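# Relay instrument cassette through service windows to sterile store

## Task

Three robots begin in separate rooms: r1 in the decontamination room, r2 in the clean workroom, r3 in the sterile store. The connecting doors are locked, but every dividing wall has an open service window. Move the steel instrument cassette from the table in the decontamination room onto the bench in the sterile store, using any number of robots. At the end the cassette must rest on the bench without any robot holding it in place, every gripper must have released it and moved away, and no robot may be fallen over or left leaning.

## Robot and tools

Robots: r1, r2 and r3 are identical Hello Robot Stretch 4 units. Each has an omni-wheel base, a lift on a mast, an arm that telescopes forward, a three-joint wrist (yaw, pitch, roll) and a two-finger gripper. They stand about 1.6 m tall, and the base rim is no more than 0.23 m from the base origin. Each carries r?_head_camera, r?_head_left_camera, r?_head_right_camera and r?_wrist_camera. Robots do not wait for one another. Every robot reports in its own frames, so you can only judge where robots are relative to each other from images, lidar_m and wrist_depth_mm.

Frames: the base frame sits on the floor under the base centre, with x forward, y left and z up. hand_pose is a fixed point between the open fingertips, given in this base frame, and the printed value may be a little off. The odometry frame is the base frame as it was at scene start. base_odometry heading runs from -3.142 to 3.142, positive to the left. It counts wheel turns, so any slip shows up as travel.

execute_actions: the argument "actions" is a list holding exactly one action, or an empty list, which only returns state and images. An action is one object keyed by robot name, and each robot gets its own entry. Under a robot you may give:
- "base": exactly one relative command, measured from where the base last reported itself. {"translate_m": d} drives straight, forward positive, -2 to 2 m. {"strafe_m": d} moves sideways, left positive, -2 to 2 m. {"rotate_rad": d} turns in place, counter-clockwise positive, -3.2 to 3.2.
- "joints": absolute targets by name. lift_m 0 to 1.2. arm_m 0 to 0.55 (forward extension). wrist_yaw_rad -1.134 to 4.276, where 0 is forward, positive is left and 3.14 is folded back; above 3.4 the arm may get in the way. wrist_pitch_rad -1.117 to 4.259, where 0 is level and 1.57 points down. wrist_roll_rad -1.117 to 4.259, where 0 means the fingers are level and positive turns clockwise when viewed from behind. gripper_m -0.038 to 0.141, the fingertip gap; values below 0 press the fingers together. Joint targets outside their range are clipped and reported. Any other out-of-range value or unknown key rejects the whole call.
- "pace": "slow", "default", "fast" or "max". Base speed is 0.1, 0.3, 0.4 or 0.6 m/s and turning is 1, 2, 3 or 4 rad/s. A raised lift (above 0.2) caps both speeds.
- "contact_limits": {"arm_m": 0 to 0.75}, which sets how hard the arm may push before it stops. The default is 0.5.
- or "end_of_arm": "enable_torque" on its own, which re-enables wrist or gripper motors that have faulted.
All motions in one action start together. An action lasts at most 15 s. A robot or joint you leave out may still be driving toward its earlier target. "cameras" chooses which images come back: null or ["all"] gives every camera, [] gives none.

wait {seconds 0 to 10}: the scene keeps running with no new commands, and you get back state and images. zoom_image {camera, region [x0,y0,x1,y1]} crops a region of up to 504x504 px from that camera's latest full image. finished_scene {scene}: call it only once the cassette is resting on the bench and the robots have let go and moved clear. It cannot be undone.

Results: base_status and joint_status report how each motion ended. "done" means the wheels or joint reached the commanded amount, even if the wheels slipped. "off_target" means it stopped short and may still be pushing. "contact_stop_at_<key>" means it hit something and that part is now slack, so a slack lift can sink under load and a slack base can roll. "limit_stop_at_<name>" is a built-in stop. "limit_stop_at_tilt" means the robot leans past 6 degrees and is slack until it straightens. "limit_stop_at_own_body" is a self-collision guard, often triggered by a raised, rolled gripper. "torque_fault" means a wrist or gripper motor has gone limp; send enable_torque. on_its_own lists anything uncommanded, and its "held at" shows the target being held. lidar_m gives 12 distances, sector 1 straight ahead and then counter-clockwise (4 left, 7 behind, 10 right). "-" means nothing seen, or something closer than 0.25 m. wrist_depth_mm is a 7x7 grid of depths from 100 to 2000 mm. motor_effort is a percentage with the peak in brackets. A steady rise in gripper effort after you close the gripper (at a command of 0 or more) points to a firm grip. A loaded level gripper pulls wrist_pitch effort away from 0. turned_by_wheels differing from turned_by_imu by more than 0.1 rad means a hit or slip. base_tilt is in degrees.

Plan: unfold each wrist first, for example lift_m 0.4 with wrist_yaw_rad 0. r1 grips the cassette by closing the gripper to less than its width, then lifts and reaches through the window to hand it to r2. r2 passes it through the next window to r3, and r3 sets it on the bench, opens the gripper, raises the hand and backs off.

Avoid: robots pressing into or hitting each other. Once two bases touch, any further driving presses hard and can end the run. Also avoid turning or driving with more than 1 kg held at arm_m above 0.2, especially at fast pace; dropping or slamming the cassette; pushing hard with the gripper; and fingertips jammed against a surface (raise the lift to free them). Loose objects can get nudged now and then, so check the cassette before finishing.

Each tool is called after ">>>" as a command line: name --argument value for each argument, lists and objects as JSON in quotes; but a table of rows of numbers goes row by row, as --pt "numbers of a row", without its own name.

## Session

>>> execute_actions --actions '[]' --cameras '["r1_head_left_camera","r2_head_left_camera","r3_head_left_camera","r1_wrist_camera","r2_wrist_camera","r3_wrist_camera","r1_head_camera","r2_head_camera","r3_head_camera"]'

Scene clock: 0.00 s.
r1.base_odometry: x=+0.000 y=+0.000 heading=+0.000 (m, m, rad; r1's odometry frame)
r1.turned_by_wheels: +0.000 (rad since the last result)
r1.turned_by_imu: +0.000 (rad since the last result)
r1.base_tilt: forward=-0.7 right=+0.7 (deg)
r1.lidar_m: 0.94 0.81 0.80 0.92 1.58 1.63 1.91 3.18 0.81 0.91 1.15 1.14
r1.base_status: not commanded
r1.joint_positions: lift_m=+0.183 arm_m=+0.002 wrist_yaw_rad=+3.194 wrist_pitch_rad=+0.014 wrist_roll_rad=+0.018 gripper_m=+0.057
r1.joint_status: not commanded
r1.motor_effort: lift_m=+20 arm_m=+0 wrist_yaw_rad=+0 wrist_pitch_rad=-6 wrist_roll_rad=+0 gripper_m=-5 wheel_0=-1 wheel_1=+0 wheel_2=+0 (%)
r1.hand_pose: x=-0.1198 y=+0.0722 z=+0.3569 quat_wxyz=(-0.026, -0.007, +0.009, +1.000) (m; r1's base frame)
r1.wrist_depth_mm: - 141 195 - - 1661 1430 / - - 138 - - 1661 1366 / - 107 136 - - 1618 1366 / - 114 136 - - 1618 1397 / 142 139 - - 1921 1618 1366 / 211 1576 1308 1661 1366 1537 1366 / 211 1042 904 960 904 1042 1060
r2.base_odometry: x=+0.000 y=+0.000 heading=+0.000 (m, m, rad; r2's odometry frame)
r2.turned_by_wheels: +0.000 (rad since the last result)
r2.turned_by_imu: +0.000 (rad since the last result)
r2.base_tilt: forward=+0.6 right=+1.0 (deg)
r2.lidar_m: 2.50 1.62 1.01 0.94 1.22 1.72 2.21 2.33 1.74 1.54 1.74 2.43
r2.base_status: not commanded
r2.joint_positions: lift_m=+0.203 arm_m=-0.002 wrist_yaw_rad=+3.103 wrist_pitch_rad=-0.005 wrist_roll_rad=+0.004 gripper_m=+0.057
r2.joint_status: not commanded
r2.motor_effort: lift_m=+20 arm_m=-1 wrist_yaw_rad=-1 wrist_pitch_rad=-9 wrist_roll_rad=+1 gripper_m=-1 wheel_0=-1 wheel_1=+1 wheel_2=+0 (%)
r2.hand_pose: x=-0.1156 y=+0.0986 z=+0.3825 quat_wxyz=(+0.019, +0.003, +0.002, +1.000) (m; r2's base frame)
r2.wrist_depth_mm: - 141 - - - - 1576 / - 140 - - - - 1537 / - 129 205 - - - 1537 / 110 139 260 - - - 1537 / 138 - - - - - 1537 / 1618 1618 212 1661 213 1618 1430 / 1078 1025 960 159 960 991 1042
r3.base_odometry: x=+0.000 y=+0.000 heading=+0.000 (m, m, rad; r3's odometry frame)
r3.turned_by_wheels: +0.000 (rad since the last result)
r3.turned_by_imu: +0.000 (rad since the last result)
r3.base_tilt: forward=+0.2 right=-0.4 (deg)
r3.lidar_m: 1.66 1.58 1.27 0.93 0.90 0.96 1.15 1.10 0.96 0.69 0.81 2.05
r3.base_status: not commanded
r3.joint_positions: lift_m=+0.239 arm_m=+0.000 wrist_yaw_rad=+3.193 wrist_pitch_rad=-0.003 wrist_roll_rad=-0.005 gripper_m=+0.057
r3.joint_status: not commanded
r3.motor_effort: lift_m=+18 arm_m=+0 wrist_yaw_rad=+1 wrist_pitch_rad=-5 wrist_roll_rad=-1 gripper_m=-3 wheel_0=+0 wheel_1=+0 wheel_2=+0 (%)
r3.hand_pose: x=-0.1220 y=+0.0725 z=+0.4185 quat_wxyz=(-0.026, +0.001, -0.003, +1.000) (m; r3's base frame)
r3.wrist_depth_mm: - 129 134 1464 1366 1060 866 / - 110 135 1430 1464 1078 866 / - 119 143 1430 1430 1078 866 / 137 136 276 1464 1430 1098 878 / 1078 1182 1281 1430 1308 1078 878 / 1098 1138 195 1430 197 1078 878 / 229 946 1060 - 1060 931 854
pictures: r1_head_camera, r1_head_left_camera, r1_wrist_camera, r2_head_camera, r2_head_left_camera, r2_wrist_camera, r3_head_camera, r3_head_left_camera, r3_wrist_camera
Images, in order (width x height): r1_head_camera 420x560, r1_head_left_camera 420x672, r1_wrist_camera 616x392, r2_head_camera 420x560, r2_head_left_camera 420x672, r2_wrist_camera 616x392, r3_head_camera 420x560, r3_head_left_camera 420x672, r3_wrist_camera 616x392.

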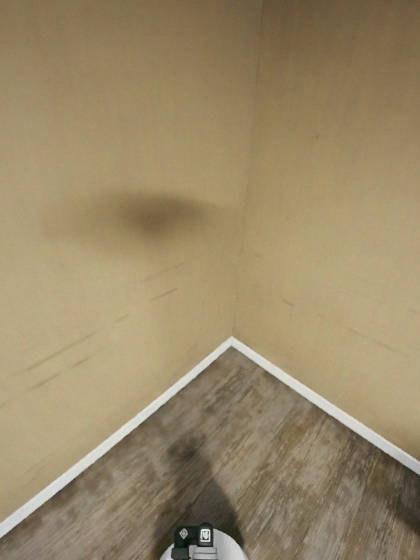

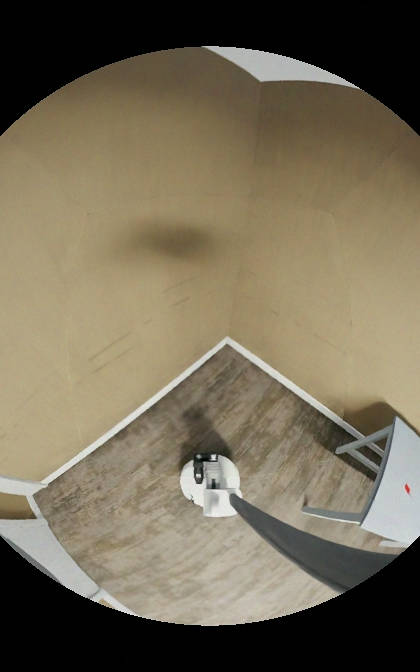

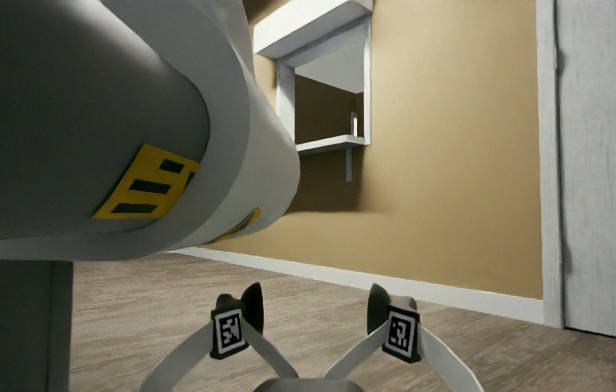

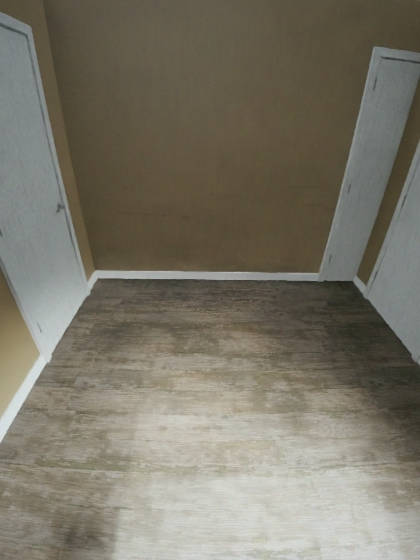

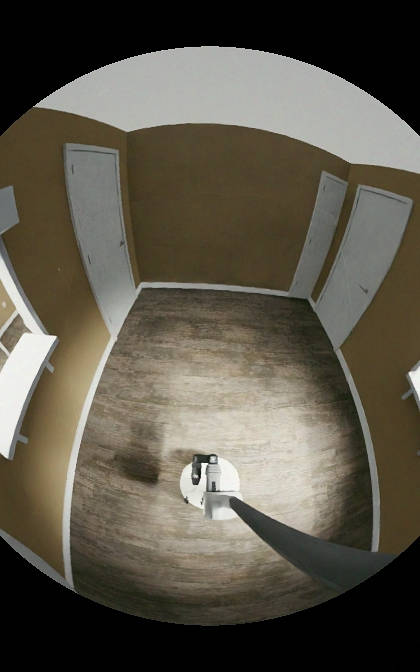

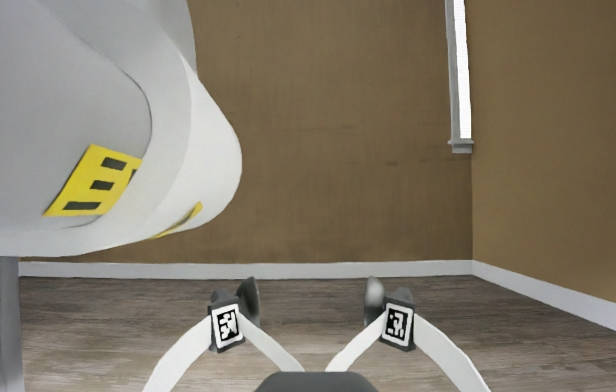

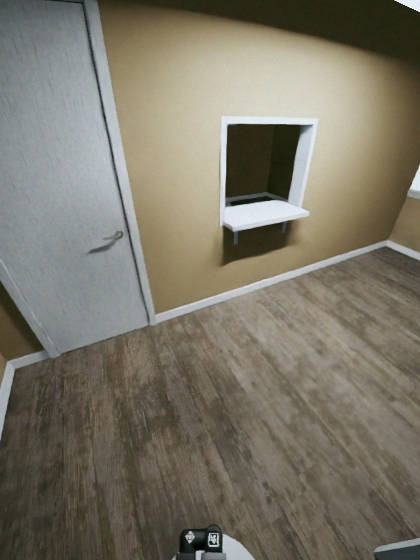

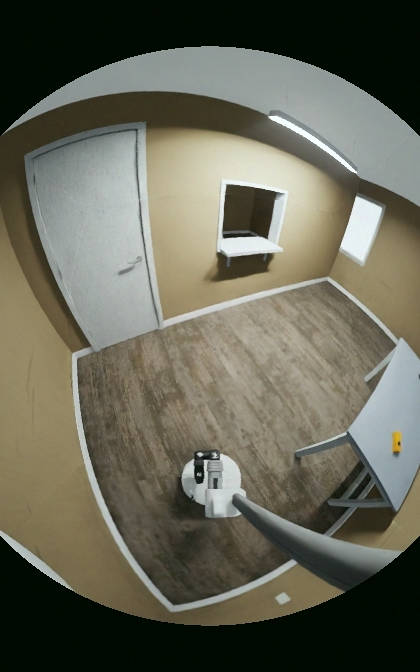

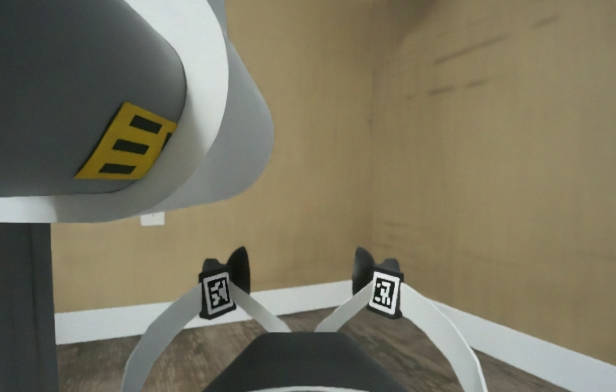

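>>> execute_actions --actions '[{"r1":{"base":{"rotate_rad":-2.48},"pace":"max"},"r2":{"base":{"rotate_rad":-1.55},"pace":"fast"},"r3":{"base":{"rotate_rad":0.52},"pace":"fast"}}]' --cameras '["r1_head_camera","r2_head_camera","r3_head_camera"]'

Scene clock: 2.37 s.
r1.base_odometry: x=+0.000 y=+0.000 heading=-2.480 (m, m, rad; r1's odometry frame)
r1.turned_by_wheels: -2.480 (rad since the last result)
r1.turned_by_imu: -2.493 (rad since the last result)
r1.base_tilt: forward=-0.8 right=+0.8 (deg)
r1.lidar_m: 3.92 0.81 0.99 1.12 1.16 0.88 0.80 0.81 1.02 1.62 1.63 1.97
r1.base_status: done
r1.joint_positions: lift_m=+0.183 arm_m=+0.002 wrist_yaw_rad=+3.194 wrist_pitch_rad=+0.014 wrist_roll_rad=+0.018 gripper_m=+0.057
r1.joint_status: not commanded
r1.motor_effort: lift_m=+19(20) arm_m=+0(0) wrist_yaw_rad=+1(0) wrist_pitch_rad=-5(6) wrist_roll_rad=+1(1) gripper_m=-3(3) wheel_0=+0(8) wheel_1=-1(10) wheel_2=-1(7) (%)
r1.hand_pose: x=-0.1198 y=+0.0722 z=+0.3569 quat_wxyz=(-0.026, -0.007, +0.009, +1.000) (m; r1's base frame)
r1.wrist_depth_mm: - 141 195 960 960 976 991 / - - 138 946 960 960 991 / - 107 136 931 946 960 976 / - 114 136 931 946 976 991 / 142 138 904 917 931 946 976 / 212 878 891 904 917 931 960 / 211 854 866 904 904 931 931
r2.base_odometry: x=+0.000 y=+0.000 heading=-1.550 (m, m, rad; r2's odometry frame)
r2.turned_by_wheels: -1.550 (rad since the last result)
r2.turned_by_imu: -1.571 (rad since the last result)
r2.base_tilt: forward=+0.6 right=+1.0 (deg)
r2.lidar_m: 1.51 1.75 2.50 2.50 1.59 1.04 1.00 1.23 1.75 2.23 2.28 1.65
r2.base_status: done
r2.joint_positions: lift_m=+0.203 arm_m=-0.002 wrist_yaw_rad=+3.103 wrist_pitch_rad=-0.005 wrist_roll_rad=+0.004 gripper_m=+0.057
r2.joint_status: not commanded
r2.motor_effort: lift_m=+21(21) arm_m=-1(1) wrist_yaw_rad=-1(0) wrist_pitch_rad=-9(9) wrist_roll_rad=+0(0) gripper_m=-2(4) wheel_0=+0(8) wheel_1=+2(12) wheel_2=-1(10) (%)
r2.hand_pose: x=-0.1156 y=+0.0986 z=+0.3825 quat_wxyz=(+0.019, +0.003, +0.002, +1.000) (m; r2's base frame)
r2.wrist_depth_mm: - 141 1336 - - 1308 1308 / - 140 1229 1308 1308 1308 1308 / - 129 205 1308 1308 1308 1308 / 109 139 260 1308 1308 1308 1308 / 138 1281 1281 1281 1308 1308 1336 / 1255 1308 213 1308 213 1281 1308 / 1078 1025 976 159 960 1008 1042
r3.base_odometry: x=+0.000 y=+0.000 heading=+0.520 (m, m, rad; r3's odometry frame)
r3.turned_by_wheels: +0.520 (rad since the last result)
r3.turned_by_imu: +0.515 (rad since the last result)
r3.base_tilt: forward=+0.1 right=-0.4 (deg)
r3.lidar_m: 1.59 1.25 0.91 0.89 0.95 1.15 1.11 0.93 0.68 0.82 2.07 1.69
r3.base_status: done
r3.joint_positions: lift_m=+0.239 arm_m=+0.000 wrist_yaw_rad=+3.193 wrist_pitch_rad=-0.003 wrist_roll_rad=-0.005 gripper_m=+0.057
r3.joint_status: not commanded
r3.motor_effort: lift_m=+18(18) arm_m=+0(0) wrist_yaw_rad=+1(0) wrist_pitch_rad=-4(6) wrist_roll_rad=-1(4) gripper_m=-2(2) wheel_0=+1(5) wheel_1=+1(8) wheel_2=+2(8) (%)
r3.hand_pose: x=-0.1220 y=+0.0725 z=+0.4185 quat_wxyz=(-0.026, +0.001, -0.003, +1.000) (m; r3's base frame)
r3.wrist_depth_mm: - 129 134 1255 1229 1205 1182 / - 110 135 1255 1281 1205 1205 / - 119 143 1281 1255 1255 1182 / 137 136 276 1255 1255 1255 1229 / 1366 1336 1281 1308 1255 1229 1205 / 1078 1308 194 1255 197 1229 1205 / 231 946 1060 - 1060 946 991
pictures: r1_head_camera, r2_head_camera, r3_head_camera
Images, in order (width x height): r1_head_camera 420x560, r2_head_camera 420x560, r3_head_camera 420x560.

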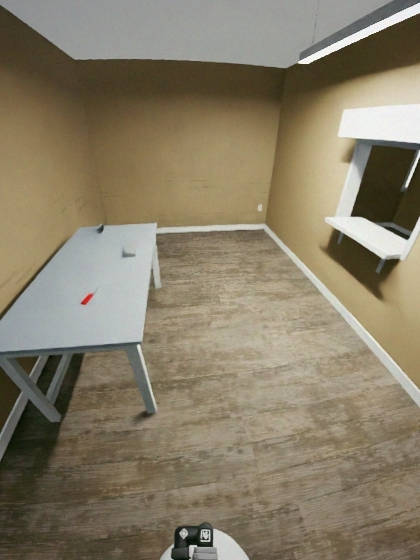

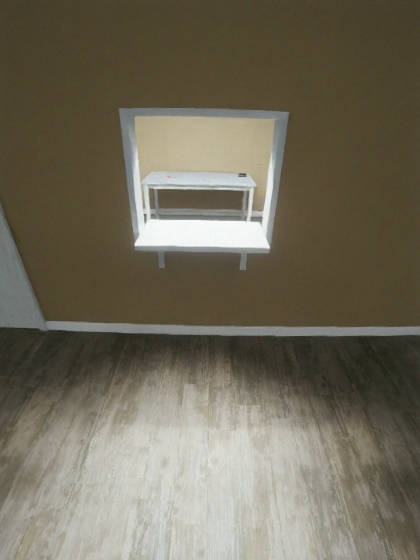

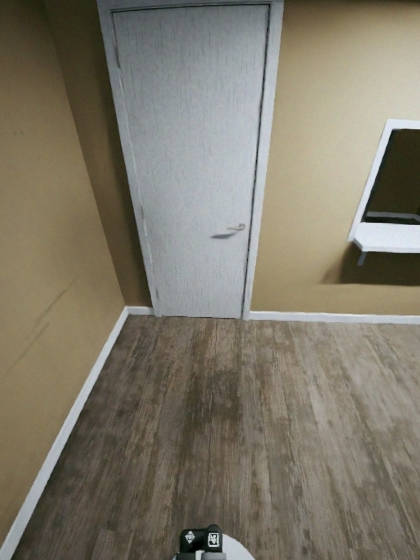

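>>> execute_actions --actions '[{"r1":{"base":{"translate_m":1.57},"joints":{"lift_m":1.0,"gripper_m":0.14},"pace":"max"},"r2":{"base":{"translate_m":1.05},"joints":{"lift_m":1.1,"wrist_yaw_rad":0,"gripper_m":0.14},"pace":"fast"},"r3":{"base":{"translate_m":0.9},"joints":{"lift_m":1.1,"wrist_yaw_rad":0,"gripper_m":0.14},"pace":"fast"}}]' --cameras '[]'

>>> execute_actions --actions '[{"r1":{"base":{"rotate_rad":1.56},"joints":{"arm_m":0.46,"wrist_yaw_rad":0,"wrist_pitch_rad":1.57,"wrist_roll_rad":1.3},"pace":"fast"},"r2":{"joints":{"arm_m":0.35,"wrist_pitch_rad":1.57},"pace":"fast"},"r3":{"base":{"strafe_m":-0.45},"joints":{"arm_m":0.08,"wrist_pitch_rad":1.57},"pace":"fast"}}]' --cameras '["r1_head_camera","r1_wrist_camera","r2_head_camera","r3_head_camera"]'

Scene clock: 7.60 s.
r1.base_odometry: x=-1.239 y=-0.965 heading=-2.480 (m, m, rad; r1's odometry frame)
r1.turned_by_wheels: +0.000 (rad since the last result)
r1.turned_by_imu: -0.003 (rad since the last result)
r1.base_tilt: forward=-0.6 right=+0.9 (deg)
r1.lidar_m: 2.38 0.76 0.50 0.43 0.42 0.56 2.34 2.34 1.56 1.19 1.21 1.73
r1.base_status: done
r1.joint_positions: lift_m=+1.000 arm_m=+0.002 wrist_yaw_rad=+3.194 wrist_pitch_rad=+0.014 wrist_roll_rad=+0.018 gripper_m=+0.140
r1.joint_status: all done
r1.motor_effort: lift_m=+23(27) arm_m=+0(0) wrist_yaw_rad=+0(2) wrist_pitch_rad=-6(6) wrist_roll_rad=+0(1) gripper_m=+0(6) wheel_0=+0(7) wheel_1=+0(8) wheel_2=-1(15) (%)
r1.hand_pose: x=-0.1198 y=+0.0722 z=+1.1738 quat_wxyz=(-0.026, -0.007, +0.009, +1.000) (m; r1's base frame)
r1.wrist_depth_mm: - 141 195 - - - 1661 / - - 138 - - - 1708 / - 107 136 - - - 1661 / - 114 136 - - - 1708 / 142 138 - - - - 1708 / 211 - - - - 219 1708 / 211 - - 158 - - 1708
r2.base_odometry: x=+0.022 y=-1.050 heading=-1.549 (m, m, rad; r2's odometry frame)
r2.turned_by_wheels: +0.001 (rad since the last result)
r2.turned_by_imu: +0.009 (rad since the last result)
r2.base_tilt: forward=+0.6 right=+1.0 (deg)
r2.lidar_m: 0.47 0.50 0.95 2.45 2.60 2.14 2.23 2.36 2.35 2.10 0.87 0.47
r2.base_status: done
r2.joint_positions: lift_m=+1.100 arm_m=-0.002 wrist_yaw_rad=+0.000 wrist_pitch_rad=-0.005 wrist_roll_rad=+0.004 gripper_m=+0.140
r2.joint_status: all done
r2.motor_effort: lift_m=+23(25) arm_m=+0(1) wrist_yaw_rad=-2(7) wrist_pitch_rad=-9(10) wrist_roll_rad=+1(0) gripper_m=+0(6) wheel_0=+1(10) wheel_1=+3(10) wheel_2=+2(14) (%)
r2.hand_pose: x=+0.4578 y=-0.0873 z=+1.2796 quat_wxyz=(+1.000, +0.002, -0.003, +0.000) (m; r2's base frame)
r2.wrist_depth_mm: 466 469 480 488 480 473 477 / - - - - - - 591 / - - - - - - - / - - - - - - - / - - - - - - - / - - - - - 216 - / - - - 154 - - -
r3.base_odometry: x=+0.781 y=+0.448 heading=+0.520 (m, m, rad; r3's odometry frame)
r3.turned_by_wheels: +0.000 (rad since the last result)
r3.turned_by_imu: -0.001 (rad since the last result)
r3.base_tilt: forward=+0.1 right=-0.4 (deg)
r3.lidar_m: 0.66 0.76 0.89 0.82 0.92 1.32 2.01 1.34 1.60 2.54 1.01 0.71
r3.base_status: done
r3.joint_positions: lift_m=+1.100 arm_m=+0.000 wrist_yaw_rad=+0.000 wrist_pitch_rad=-0.003 wrist_roll_rad=-0.005 gripper_m=+0.140
r3.joint_status: all done
r3.motor_effort: lift_m=+22(23) arm_m=+0(0) wrist_yaw_rad=+0(5) wrist_pitch_rad=-6(2) wrist_roll_rad=-2(0) gripper_m=-1(3) wheel_0=-1(7) wheel_1=-1(6) wheel_2=+1(14) (%)
r3.hand_pose: x=+0.4591 y=-0.0874 z=+1.2786 quat_wxyz=(+1.000, -0.003, -0.001, +0.000) (m; r3's base frame)
r3.wrist_depth_mm: 521 521 517 512 517 530 535 / 521 525 521 521 521 530 530 / 525 525 521 521 521 539 535 / 530 530 525 525 521 535 539 / 530 535 530 525 521 539 539 / 535 530 535 530 525 544 544 / 535 535 535 - 535 544 549
pictures: none
No camera images: the call's "cameras" was empty. Leave "cameras" out to get every camera's image.

Scene clock: 10.30 s.
r1.base_odometry: x=-1.239 y=-0.965 heading=-0.920 (m, m, rad; r1's odometry frame)
r1.turned_by_wheels: +1.560 (rad since the last result)
r1.turned_by_imu: +1.568 (rad since the last result)
r1.base_tilt: forward=-0.7 right=+0.8 (deg)
r1.lidar_m: 0.41 0.44 0.55 2.37 2.37 1.56 1.23 1.24 1.71 2.36 0.76 0.47
r1.base_status: done
r1.joint_positions: lift_m=+1.000 arm_m=+0.459 wrist_yaw_rad=+0.000 wrist_pitch_rad=+1.570 wrist_roll_rad=+1.300 gripper_m=+0.140
r1.joint_status: all done
r1.motor_effort: lift_m=+23(23) arm_m=+7(7) wrist_yaw_rad=-1(4) wrist_pitch_rad=+2(1) wrist_roll_rad=+1(9) gripper_m=-2(2) wheel_0=-1(5) wheel_1=+0(7) wheel_2=-1(7) (%)
r1.hand_pose: x=+0.6300 y=-0.0874 z=+0.8894 quat_wxyz=(+0.563, +0.428, +0.563, -0.428) (m; r1's base frame)
r1.wrist_depth_mm: 368 366 362 359 353 351 1078 / 364 362 357 357 351 349 1078 / 364 357 355 353 349 345 1060 / 359 355 353 319 343 343 1078 / 355 353 351 315 343 340 1042 / 353 351 347 312 340 219 854 / 351 347 343 158 336 336 842
r2.base_odometry: x=+0.022 y=-1.050 heading=-1.549 (m, m, rad; r2's odometry frame)
r2.turned_by_wheels: +0.000 (rad since the last result)
r2.turned_by_imu: +0.001 (rad since the last result)
r2.base_tilt: forward=+0.6 right=+1.0 (deg)
r2.lidar_m: 0.46 0.51 0.94 2.46 2.61 2.15 2.19 2.35 2.34 2.10 0.85 0.48
r2.base_status: not commanded
r2.joint_positions: lift_m=+1.100 arm_m=+0.349 wrist_yaw_rad=+0.000 wrist_pitch_rad=+1.570 wrist_roll_rad=+0.004 gripper_m=+0.140
r2.joint_status: all done
r2.motor_effort: lift_m=+22(22) arm_m=+6(4) wrist_yaw_rad=-1(2) wrist_pitch_rad=-2(5) wrist_roll_rad=+1(0) gripper_m=+0(0) wheel_0=+1(1) wheel_1=+3(3) wheel_2=+2(2) (%)
r2.hand_pose: x=+0.5201 y=-0.0874 z=+0.9895 quat_wxyz=(+0.707, +0.001, +0.707, -0.001) (m; r2's base frame)
r2.wrist_depth_mm: 349 349 349 349 349 349 349 / 349 349 347 349 349 347 349 / 347 347 349 349 349 347 349 / 347 347 347 347 347 347 347 / 345 347 345 347 347 345 347 / 1205 347 347 347 347 217 347 / 1229 1205 1160 154 1205 1229 1205
r3.base_odometry: x=+1.005 y=+0.057 heading=+0.520 (m, m, rad; r3's odometry frame)
r3.turned_by_wheels: +0.000 (rad since the last result)
r3.turned_by_imu: +0.000 (rad since the last result)
r3.base_tilt: forward=+0.2 right=-0.4 (deg)
r3.lidar_m: 0.70 0.71 1.07 1.30 1.40 1.96 1.14 1.16 1.66 2.51 0.82 0.74
r3.base_status: done
r3.joint_positions: lift_m=+1.100 arm_m=+0.079 wrist_yaw_rad=+0.000 wrist_pitch_rad=+1.570 wrist_roll_rad=-0.005 gripper_m=+0.140
r3.joint_status: all done
r3.motor_effort: lift_m=+22(22) arm_m=+7(6) wrist_yaw_rad=+1(1) wrist_pitch_rad=+0(3) wrist_roll_rad=+0(1) gripper_m=-1(0) wheel_0=-1(8) wheel_1=+0(8) wheel_2=+1(0) (%)
r3.hand_pose: x=+0.2500 y=-0.0874 z=+0.9894 quat_wxyz=(+0.707, -0.002, +0.707, +0.002) (m; r3's base frame)
r3.wrist_depth_mm: 1138 1118 1118 1118 1078 1060 1025 / 1182 1205 1205 1229 1229 1205 1229 / 1205 1205 1182 1229 1229 1255 1255 / 1229 1229 1229 1229 1255 1255 1255 / 1229 1205 991 1025 1281 1255 1255 / 1229 1229 1008 1025 1255 1255 1255 / 1255 1229 1255 - 1281 1255 1281
pictures: r1_head_camera, r1_wrist_camera, r2_head_camera, r3_head_camera
Images, in order (width x height): r1_head_camera 420x560, r1_wrist_camera 616x392, r2_head_camera 420x560, r3_head_camera 420x560.

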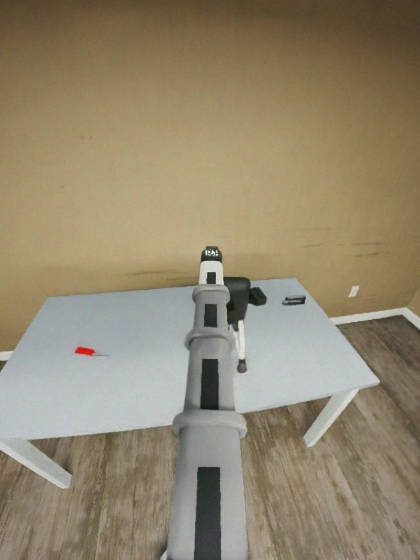

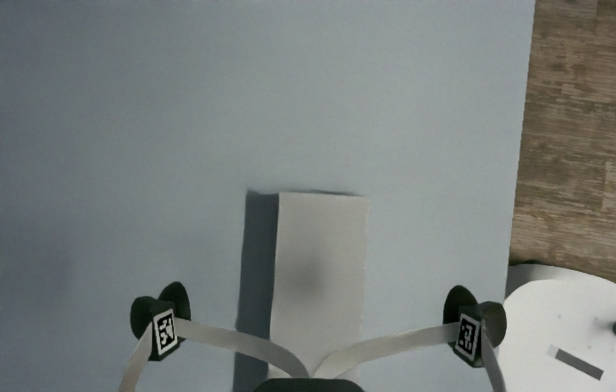

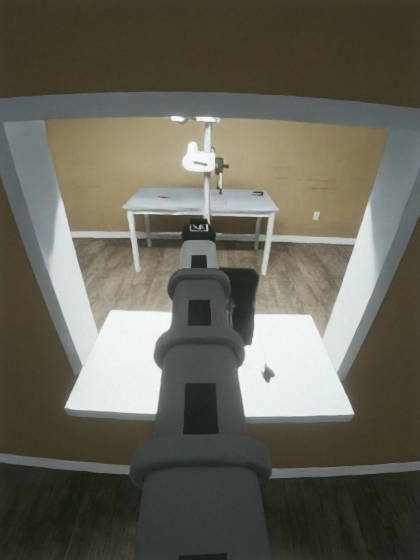

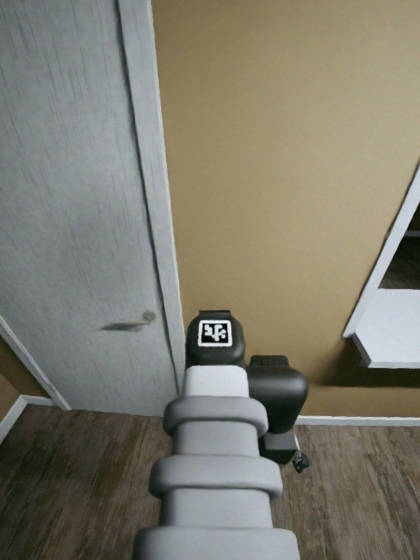

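>>> execute_actions --actions '[{"r1":{"base":{"strafe_m":0.021},"joints":{"lift_m":0.9,"wrist_roll_rad":1.35,"gripper_m":0.11},"pace":"fast"},"r2":{"joints":{"arm_m":0.1,"lift_m":1.055},"pace":"fast"},"r3":{"base":{"rotate_rad":-0.04},"pace":"fast"}}]' --cameras '["r1_wrist_camera"]'

>>> execute_actions --actions '[{"r1":{"joints":{"gripper_m":0.01}},"r3":{"base":{"strafe_m":-0.15},"pace":"fast"}}]' --cameras '["r1_wrist_camera"]'

Scene clock: 12.80 s.
r1.base_odometry: x=-1.222 y=-0.952 heading=-0.920 (m, m, rad; r1's odometry frame)
r1.turned_by_wheels: +0.000 (rad since the last result)
r1.turned_by_imu: +0.000 (rad since the last result)
r1.base_tilt: forward=-0.6 right=+0.7 (deg)
r1.lidar_m: 0.40 0.42 0.53 2.33 2.37 1.59 1.25 1.26 1.71 2.39 0.75 0.45
r1.base_status: done
r1.joint_positions: lift_m=+0.900 arm_m=+0.459 wrist_yaw_rad=+0.000 wrist_pitch_rad=+1.570 wrist_roll_rad=+1.349 gripper_m=+0.110
r1.joint_status: all done
r1.motor_effort: lift_m=+15(21) arm_m=+7(7) wrist_yaw_rad=-1(1) wrist_pitch_rad=+1(2) wrist_roll_rad=+1(1) gripper_m=+0(3) wheel_0=+1(10) wheel_1=-2(7) wheel_2=-1(1) (%)
r1.hand_pose: x=+0.6300 y=-0.0874 z=+0.7901 quat_wxyz=(+0.552, +0.442, +0.552, -0.441) (m; r1's base frame)
r1.wrist_depth_mm: 264 262 258 256 253 251 249 / 262 258 257 254 252 249 247 / 260 256 255 252 249 247 246 / 258 254 253 219 246 245 243 / 256 253 251 216 245 244 241 / 254 252 247 215 213 241 240 / 252 250 246 213 211 239 238
r2.base_odometry: x=+0.022 y=-1.050 heading=-1.549 (m, m, rad; r2's odometry frame)
r2.turned_by_wheels: +0.000 (rad since the last result)
r2.turned_by_imu: +0.001 (rad since the last result)
r2.base_tilt: forward=+0.6 right=+1.0 (deg)
r2.lidar_m: 0.47 0.50 0.96 2.45 2.60 2.14 2.22 2.36 2.34 2.10 0.86 0.49
r2.base_status: not commanded
r2.joint_positions: lift_m=+1.055 arm_m=+0.101 wrist_yaw_rad=+0.000 wrist_pitch_rad=+1.570 wrist_roll_rad=+0.004 gripper_m=+0.140
r2.joint_status: all done
r2.motor_effort: lift_m=+19(21) arm_m=-6(5) wrist_yaw_rad=+0(1) wrist_pitch_rad=-3(2) wrist_roll_rad=+0(0) gripper_m=+0(0) wheel_0=+1(1) wheel_1=+3(3) wheel_2=+2(2) (%)
r2.hand_pose: x=+0.2721 y=-0.0874 z=+0.9449 quat_wxyz=(+0.707, +0.001, +0.707, -0.001) (m; r2's base frame)
r2.wrist_depth_mm: 699 525 530 521 334 322 320 / 1008 1008 1025 1008 976 931 891 / 1182 1182 1160 1182 1160 1182 1182 / 1160 1182 1182 1182 1160 1182 1182 / 1182 1160 1182 1160 1182 1160 1160 / 1160 1182 946 976 1160 217 1182 / 1160 1160 960 154 1138 1160 1182
r3.base_odometry: x=+1.005 y=+0.057 heading=+0.481 (m, m, rad; r3's odometry frame)
r3.turned_by_wheels: -0.040 (rad since the last result)
r3.turned_by_imu: -0.039 (rad since the last result)
r3.base_tilt: forward=+0.2 right=-0.4 (deg)
r3.lidar_m: 0.72 0.71 1.03 1.31 1.38 1.92 1.16 1.14 1.60 2.82 0.81 0.74
r3.base_status: done
r3.joint_positions: lift_m=+1.100 arm_m=+0.079 wrist_yaw_rad=+0.000 wrist_pitch_rad=+1.570 wrist_roll_rad=-0.005 gripper_m=+0.140
r3.joint_status: not commanded
r3.motor_effort: lift_m=+22(22) arm_m=+7(7) wrist_yaw_rad=+1(1) wrist_pitch_rad=+3(1) wrist_roll_rad=+0(2) gripper_m=+0(1) wheel_0=+2(3) wheel_1=+2(3) wheel_2=+1(3) (%)
r3.hand_pose: x=+0.2500 y=-0.0874 z=+0.9894 quat_wxyz=(+0.707, -0.002, +0.707, +0.002) (m; r3's base frame)
r3.wrist_depth_mm: 1042 1098 1098 1118 1118 1118 1118 / 1229 1205 1205 1255 1229 1229 1255 / 1229 1255 1229 1205 1229 1205 1229 / 1205 1229 1229 1229 1255 1255 1281 / 1205 1205 1025 1008 1281 1255 1281 / 1229 1255 1008 1025 1255 1255 1281 / 1229 1255 1281 - 1255 1281 1281
pictures: r1_wrist_camera
Images, in order (width x height): r1_wrist_camera 616x392.

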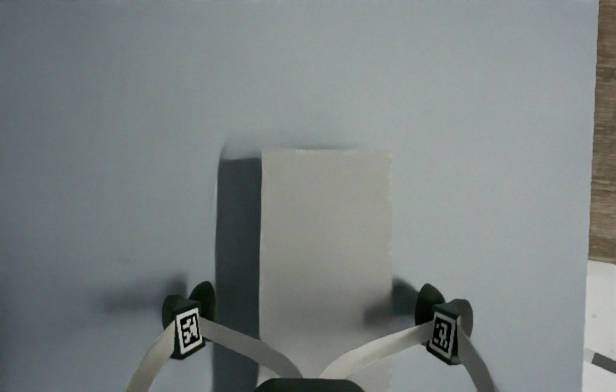

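Scene clock: 14.63 s.
r1.base_odometry: x=-1.222 y=-0.952 heading=-0.920 (m, m, rad; r1's odometry frame)
r1.turned_by_wheels: +0.000 (rad since the last result)
r1.turned_by_imu: +0.000 (rad since the last result)
r1.base_tilt: forward=-0.9 right=+0.8 (deg)
r1.lidar_m: 0.42 0.42 0.51 2.34 2.37 1.53 1.23 1.26 1.73 2.38 0.77 0.48
r1.base_status: not commanded
r1.joint_positions: lift_m=+0.900 arm_m=+0.459 wrist_yaw_rad=+0.000 wrist_pitch_rad=+1.570 wrist_roll_rad=+1.349 gripper_m=+0.011
r1.joint_status: all done
r1.motor_effort: lift_m=+15(15) arm_m=+7(7) wrist_yaw_rad=+0(0) wrist_pitch_rad=+2(2) wrist_roll_rad=+1(1) gripper_m=-34(29) wheel_0=+2(2) wheel_1=-1(1) wheel_2=-1(1) (%)
r1.hand_pose: x=+0.6299 y=-0.0874 z=+0.7900 quat_wxyz=(+0.552, +0.442, +0.552, -0.442) (m; r1's base frame)
r1.wrist_depth_mm: 263 260 257 255 252 250 249 / 259 258 256 253 251 249 247 / 258 256 254 251 249 247 246 / 256 254 251 200 246 245 243 / 254 253 250 198 245 243 242 / 254 250 199 197 196 240 240 / 252 163 197 196 195 167 237
r2.base_odometry: x=+0.022 y=-1.050 heading=-1.549 (m, m, rad; r2's odometry frame)
r2.turned_by_wheels: +0.000 (rad since the last result)
r2.turned_by_imu: +0.001 (rad since the last result)
r2.base_tilt: forward=+0.6 right=+1.0 (deg)
r2.lidar_m: 0.47 0.47 0.94 2.46 2.61 2.12 2.22 2.36 2.34 2.11 0.86 0.45
r2.base_status: not commanded
r2.joint_positions: lift_m=+1.055 arm_m=+0.101 wrist_yaw_rad=+0.000 wrist_pitch_rad=+1.570 wrist_roll_rad=+0.004 gripper_m=+0.140
r2.joint_status: not commanded
r2.motor_effort: lift_m=+19(19) arm_m=-6(6) wrist_yaw_rad=+0(0) wrist_pitch_rad=-4(3) wrist_roll_rad=+0(0) gripper_m=+1(1) wheel_0=+1(1) wheel_1=+3(3) wheel_2=+2(2) (%)
r2.hand_pose: x=+0.2721 y=-0.0874 z=+0.9449 quat_wxyz=(+0.707, +0.001, +0.707, -0.001) (m; r2's base frame)
r2.wrist_depth_mm: 707 525 525 525 334 322 319 / 1008 1008 1008 991 960 931 891 / 1182 1160 1182 1182 1182 1182 1182 / 1182 1182 1182 1182 1160 1160 1182 / 1160 1160 1160 1182 1160 1182 1182 / 1160 1182 960 960 1160 217 1182 / 1160 1160 946 154 1160 1182 1182
r3.base_odometry: x=+1.074 y=-0.076 heading=+0.481 (m, m, rad; r3's odometry frame)
r3.turned_by_wheels: +0.000 (rad since the last result)
r3.turned_by_imu: +0.000 (rad since the last result)
r3.base_tilt: forward=+0.1 right=-0.3 (deg)
r3.lidar_m: 0.71 0.72 1.03 1.43 1.52 2.12 1.08 1.17 1.60 2.81 0.82 0.71
r3.base_status: done
r3.joint_positions: lift_m=+1.100 arm_m=+0.079 wrist_yaw_rad=+0.000 wrist_pitch_rad=+1.570 wrist_roll_rad=-0.005 gripper_m=+0.140
r3.joint_status: not commanded
r3.motor_effort: lift_m=+22(22) arm_m=+7(7) wrist_yaw_rad=+0(1) wrist_pitch_rad=+3(3) wrist_roll_rad=-2(2) gripper_m=+0(0) wheel_0=+0(8) wheel_1=+1(8) wheel_2=-1(0) (%)
r3.hand_pose: x=+0.2500 y=-0.0874 z=+0.9894 quat_wxyz=(+0.707, -0.002, +0.707, +0.002) (m; r3's base frame)
r3.wrist_depth_mm: 1042 1078 1098 1118 1118 1118 1098 / 1205 1205 1205 1229 1229 1255 1255 / 1205 1205 1229 1229 1255 1255 1229 / 1229 1205 1255 1205 1255 1281 1255 / 1229 1229 1025 1008 1229 1255 1255 / 1229 1255 1042 1025 1229 1255 1255 / 1229 1255 1255 - 1255 1281 1281
pictures: r1_wrist_camera
Images, in order (width x height): r1_wrist_camera 616x392.

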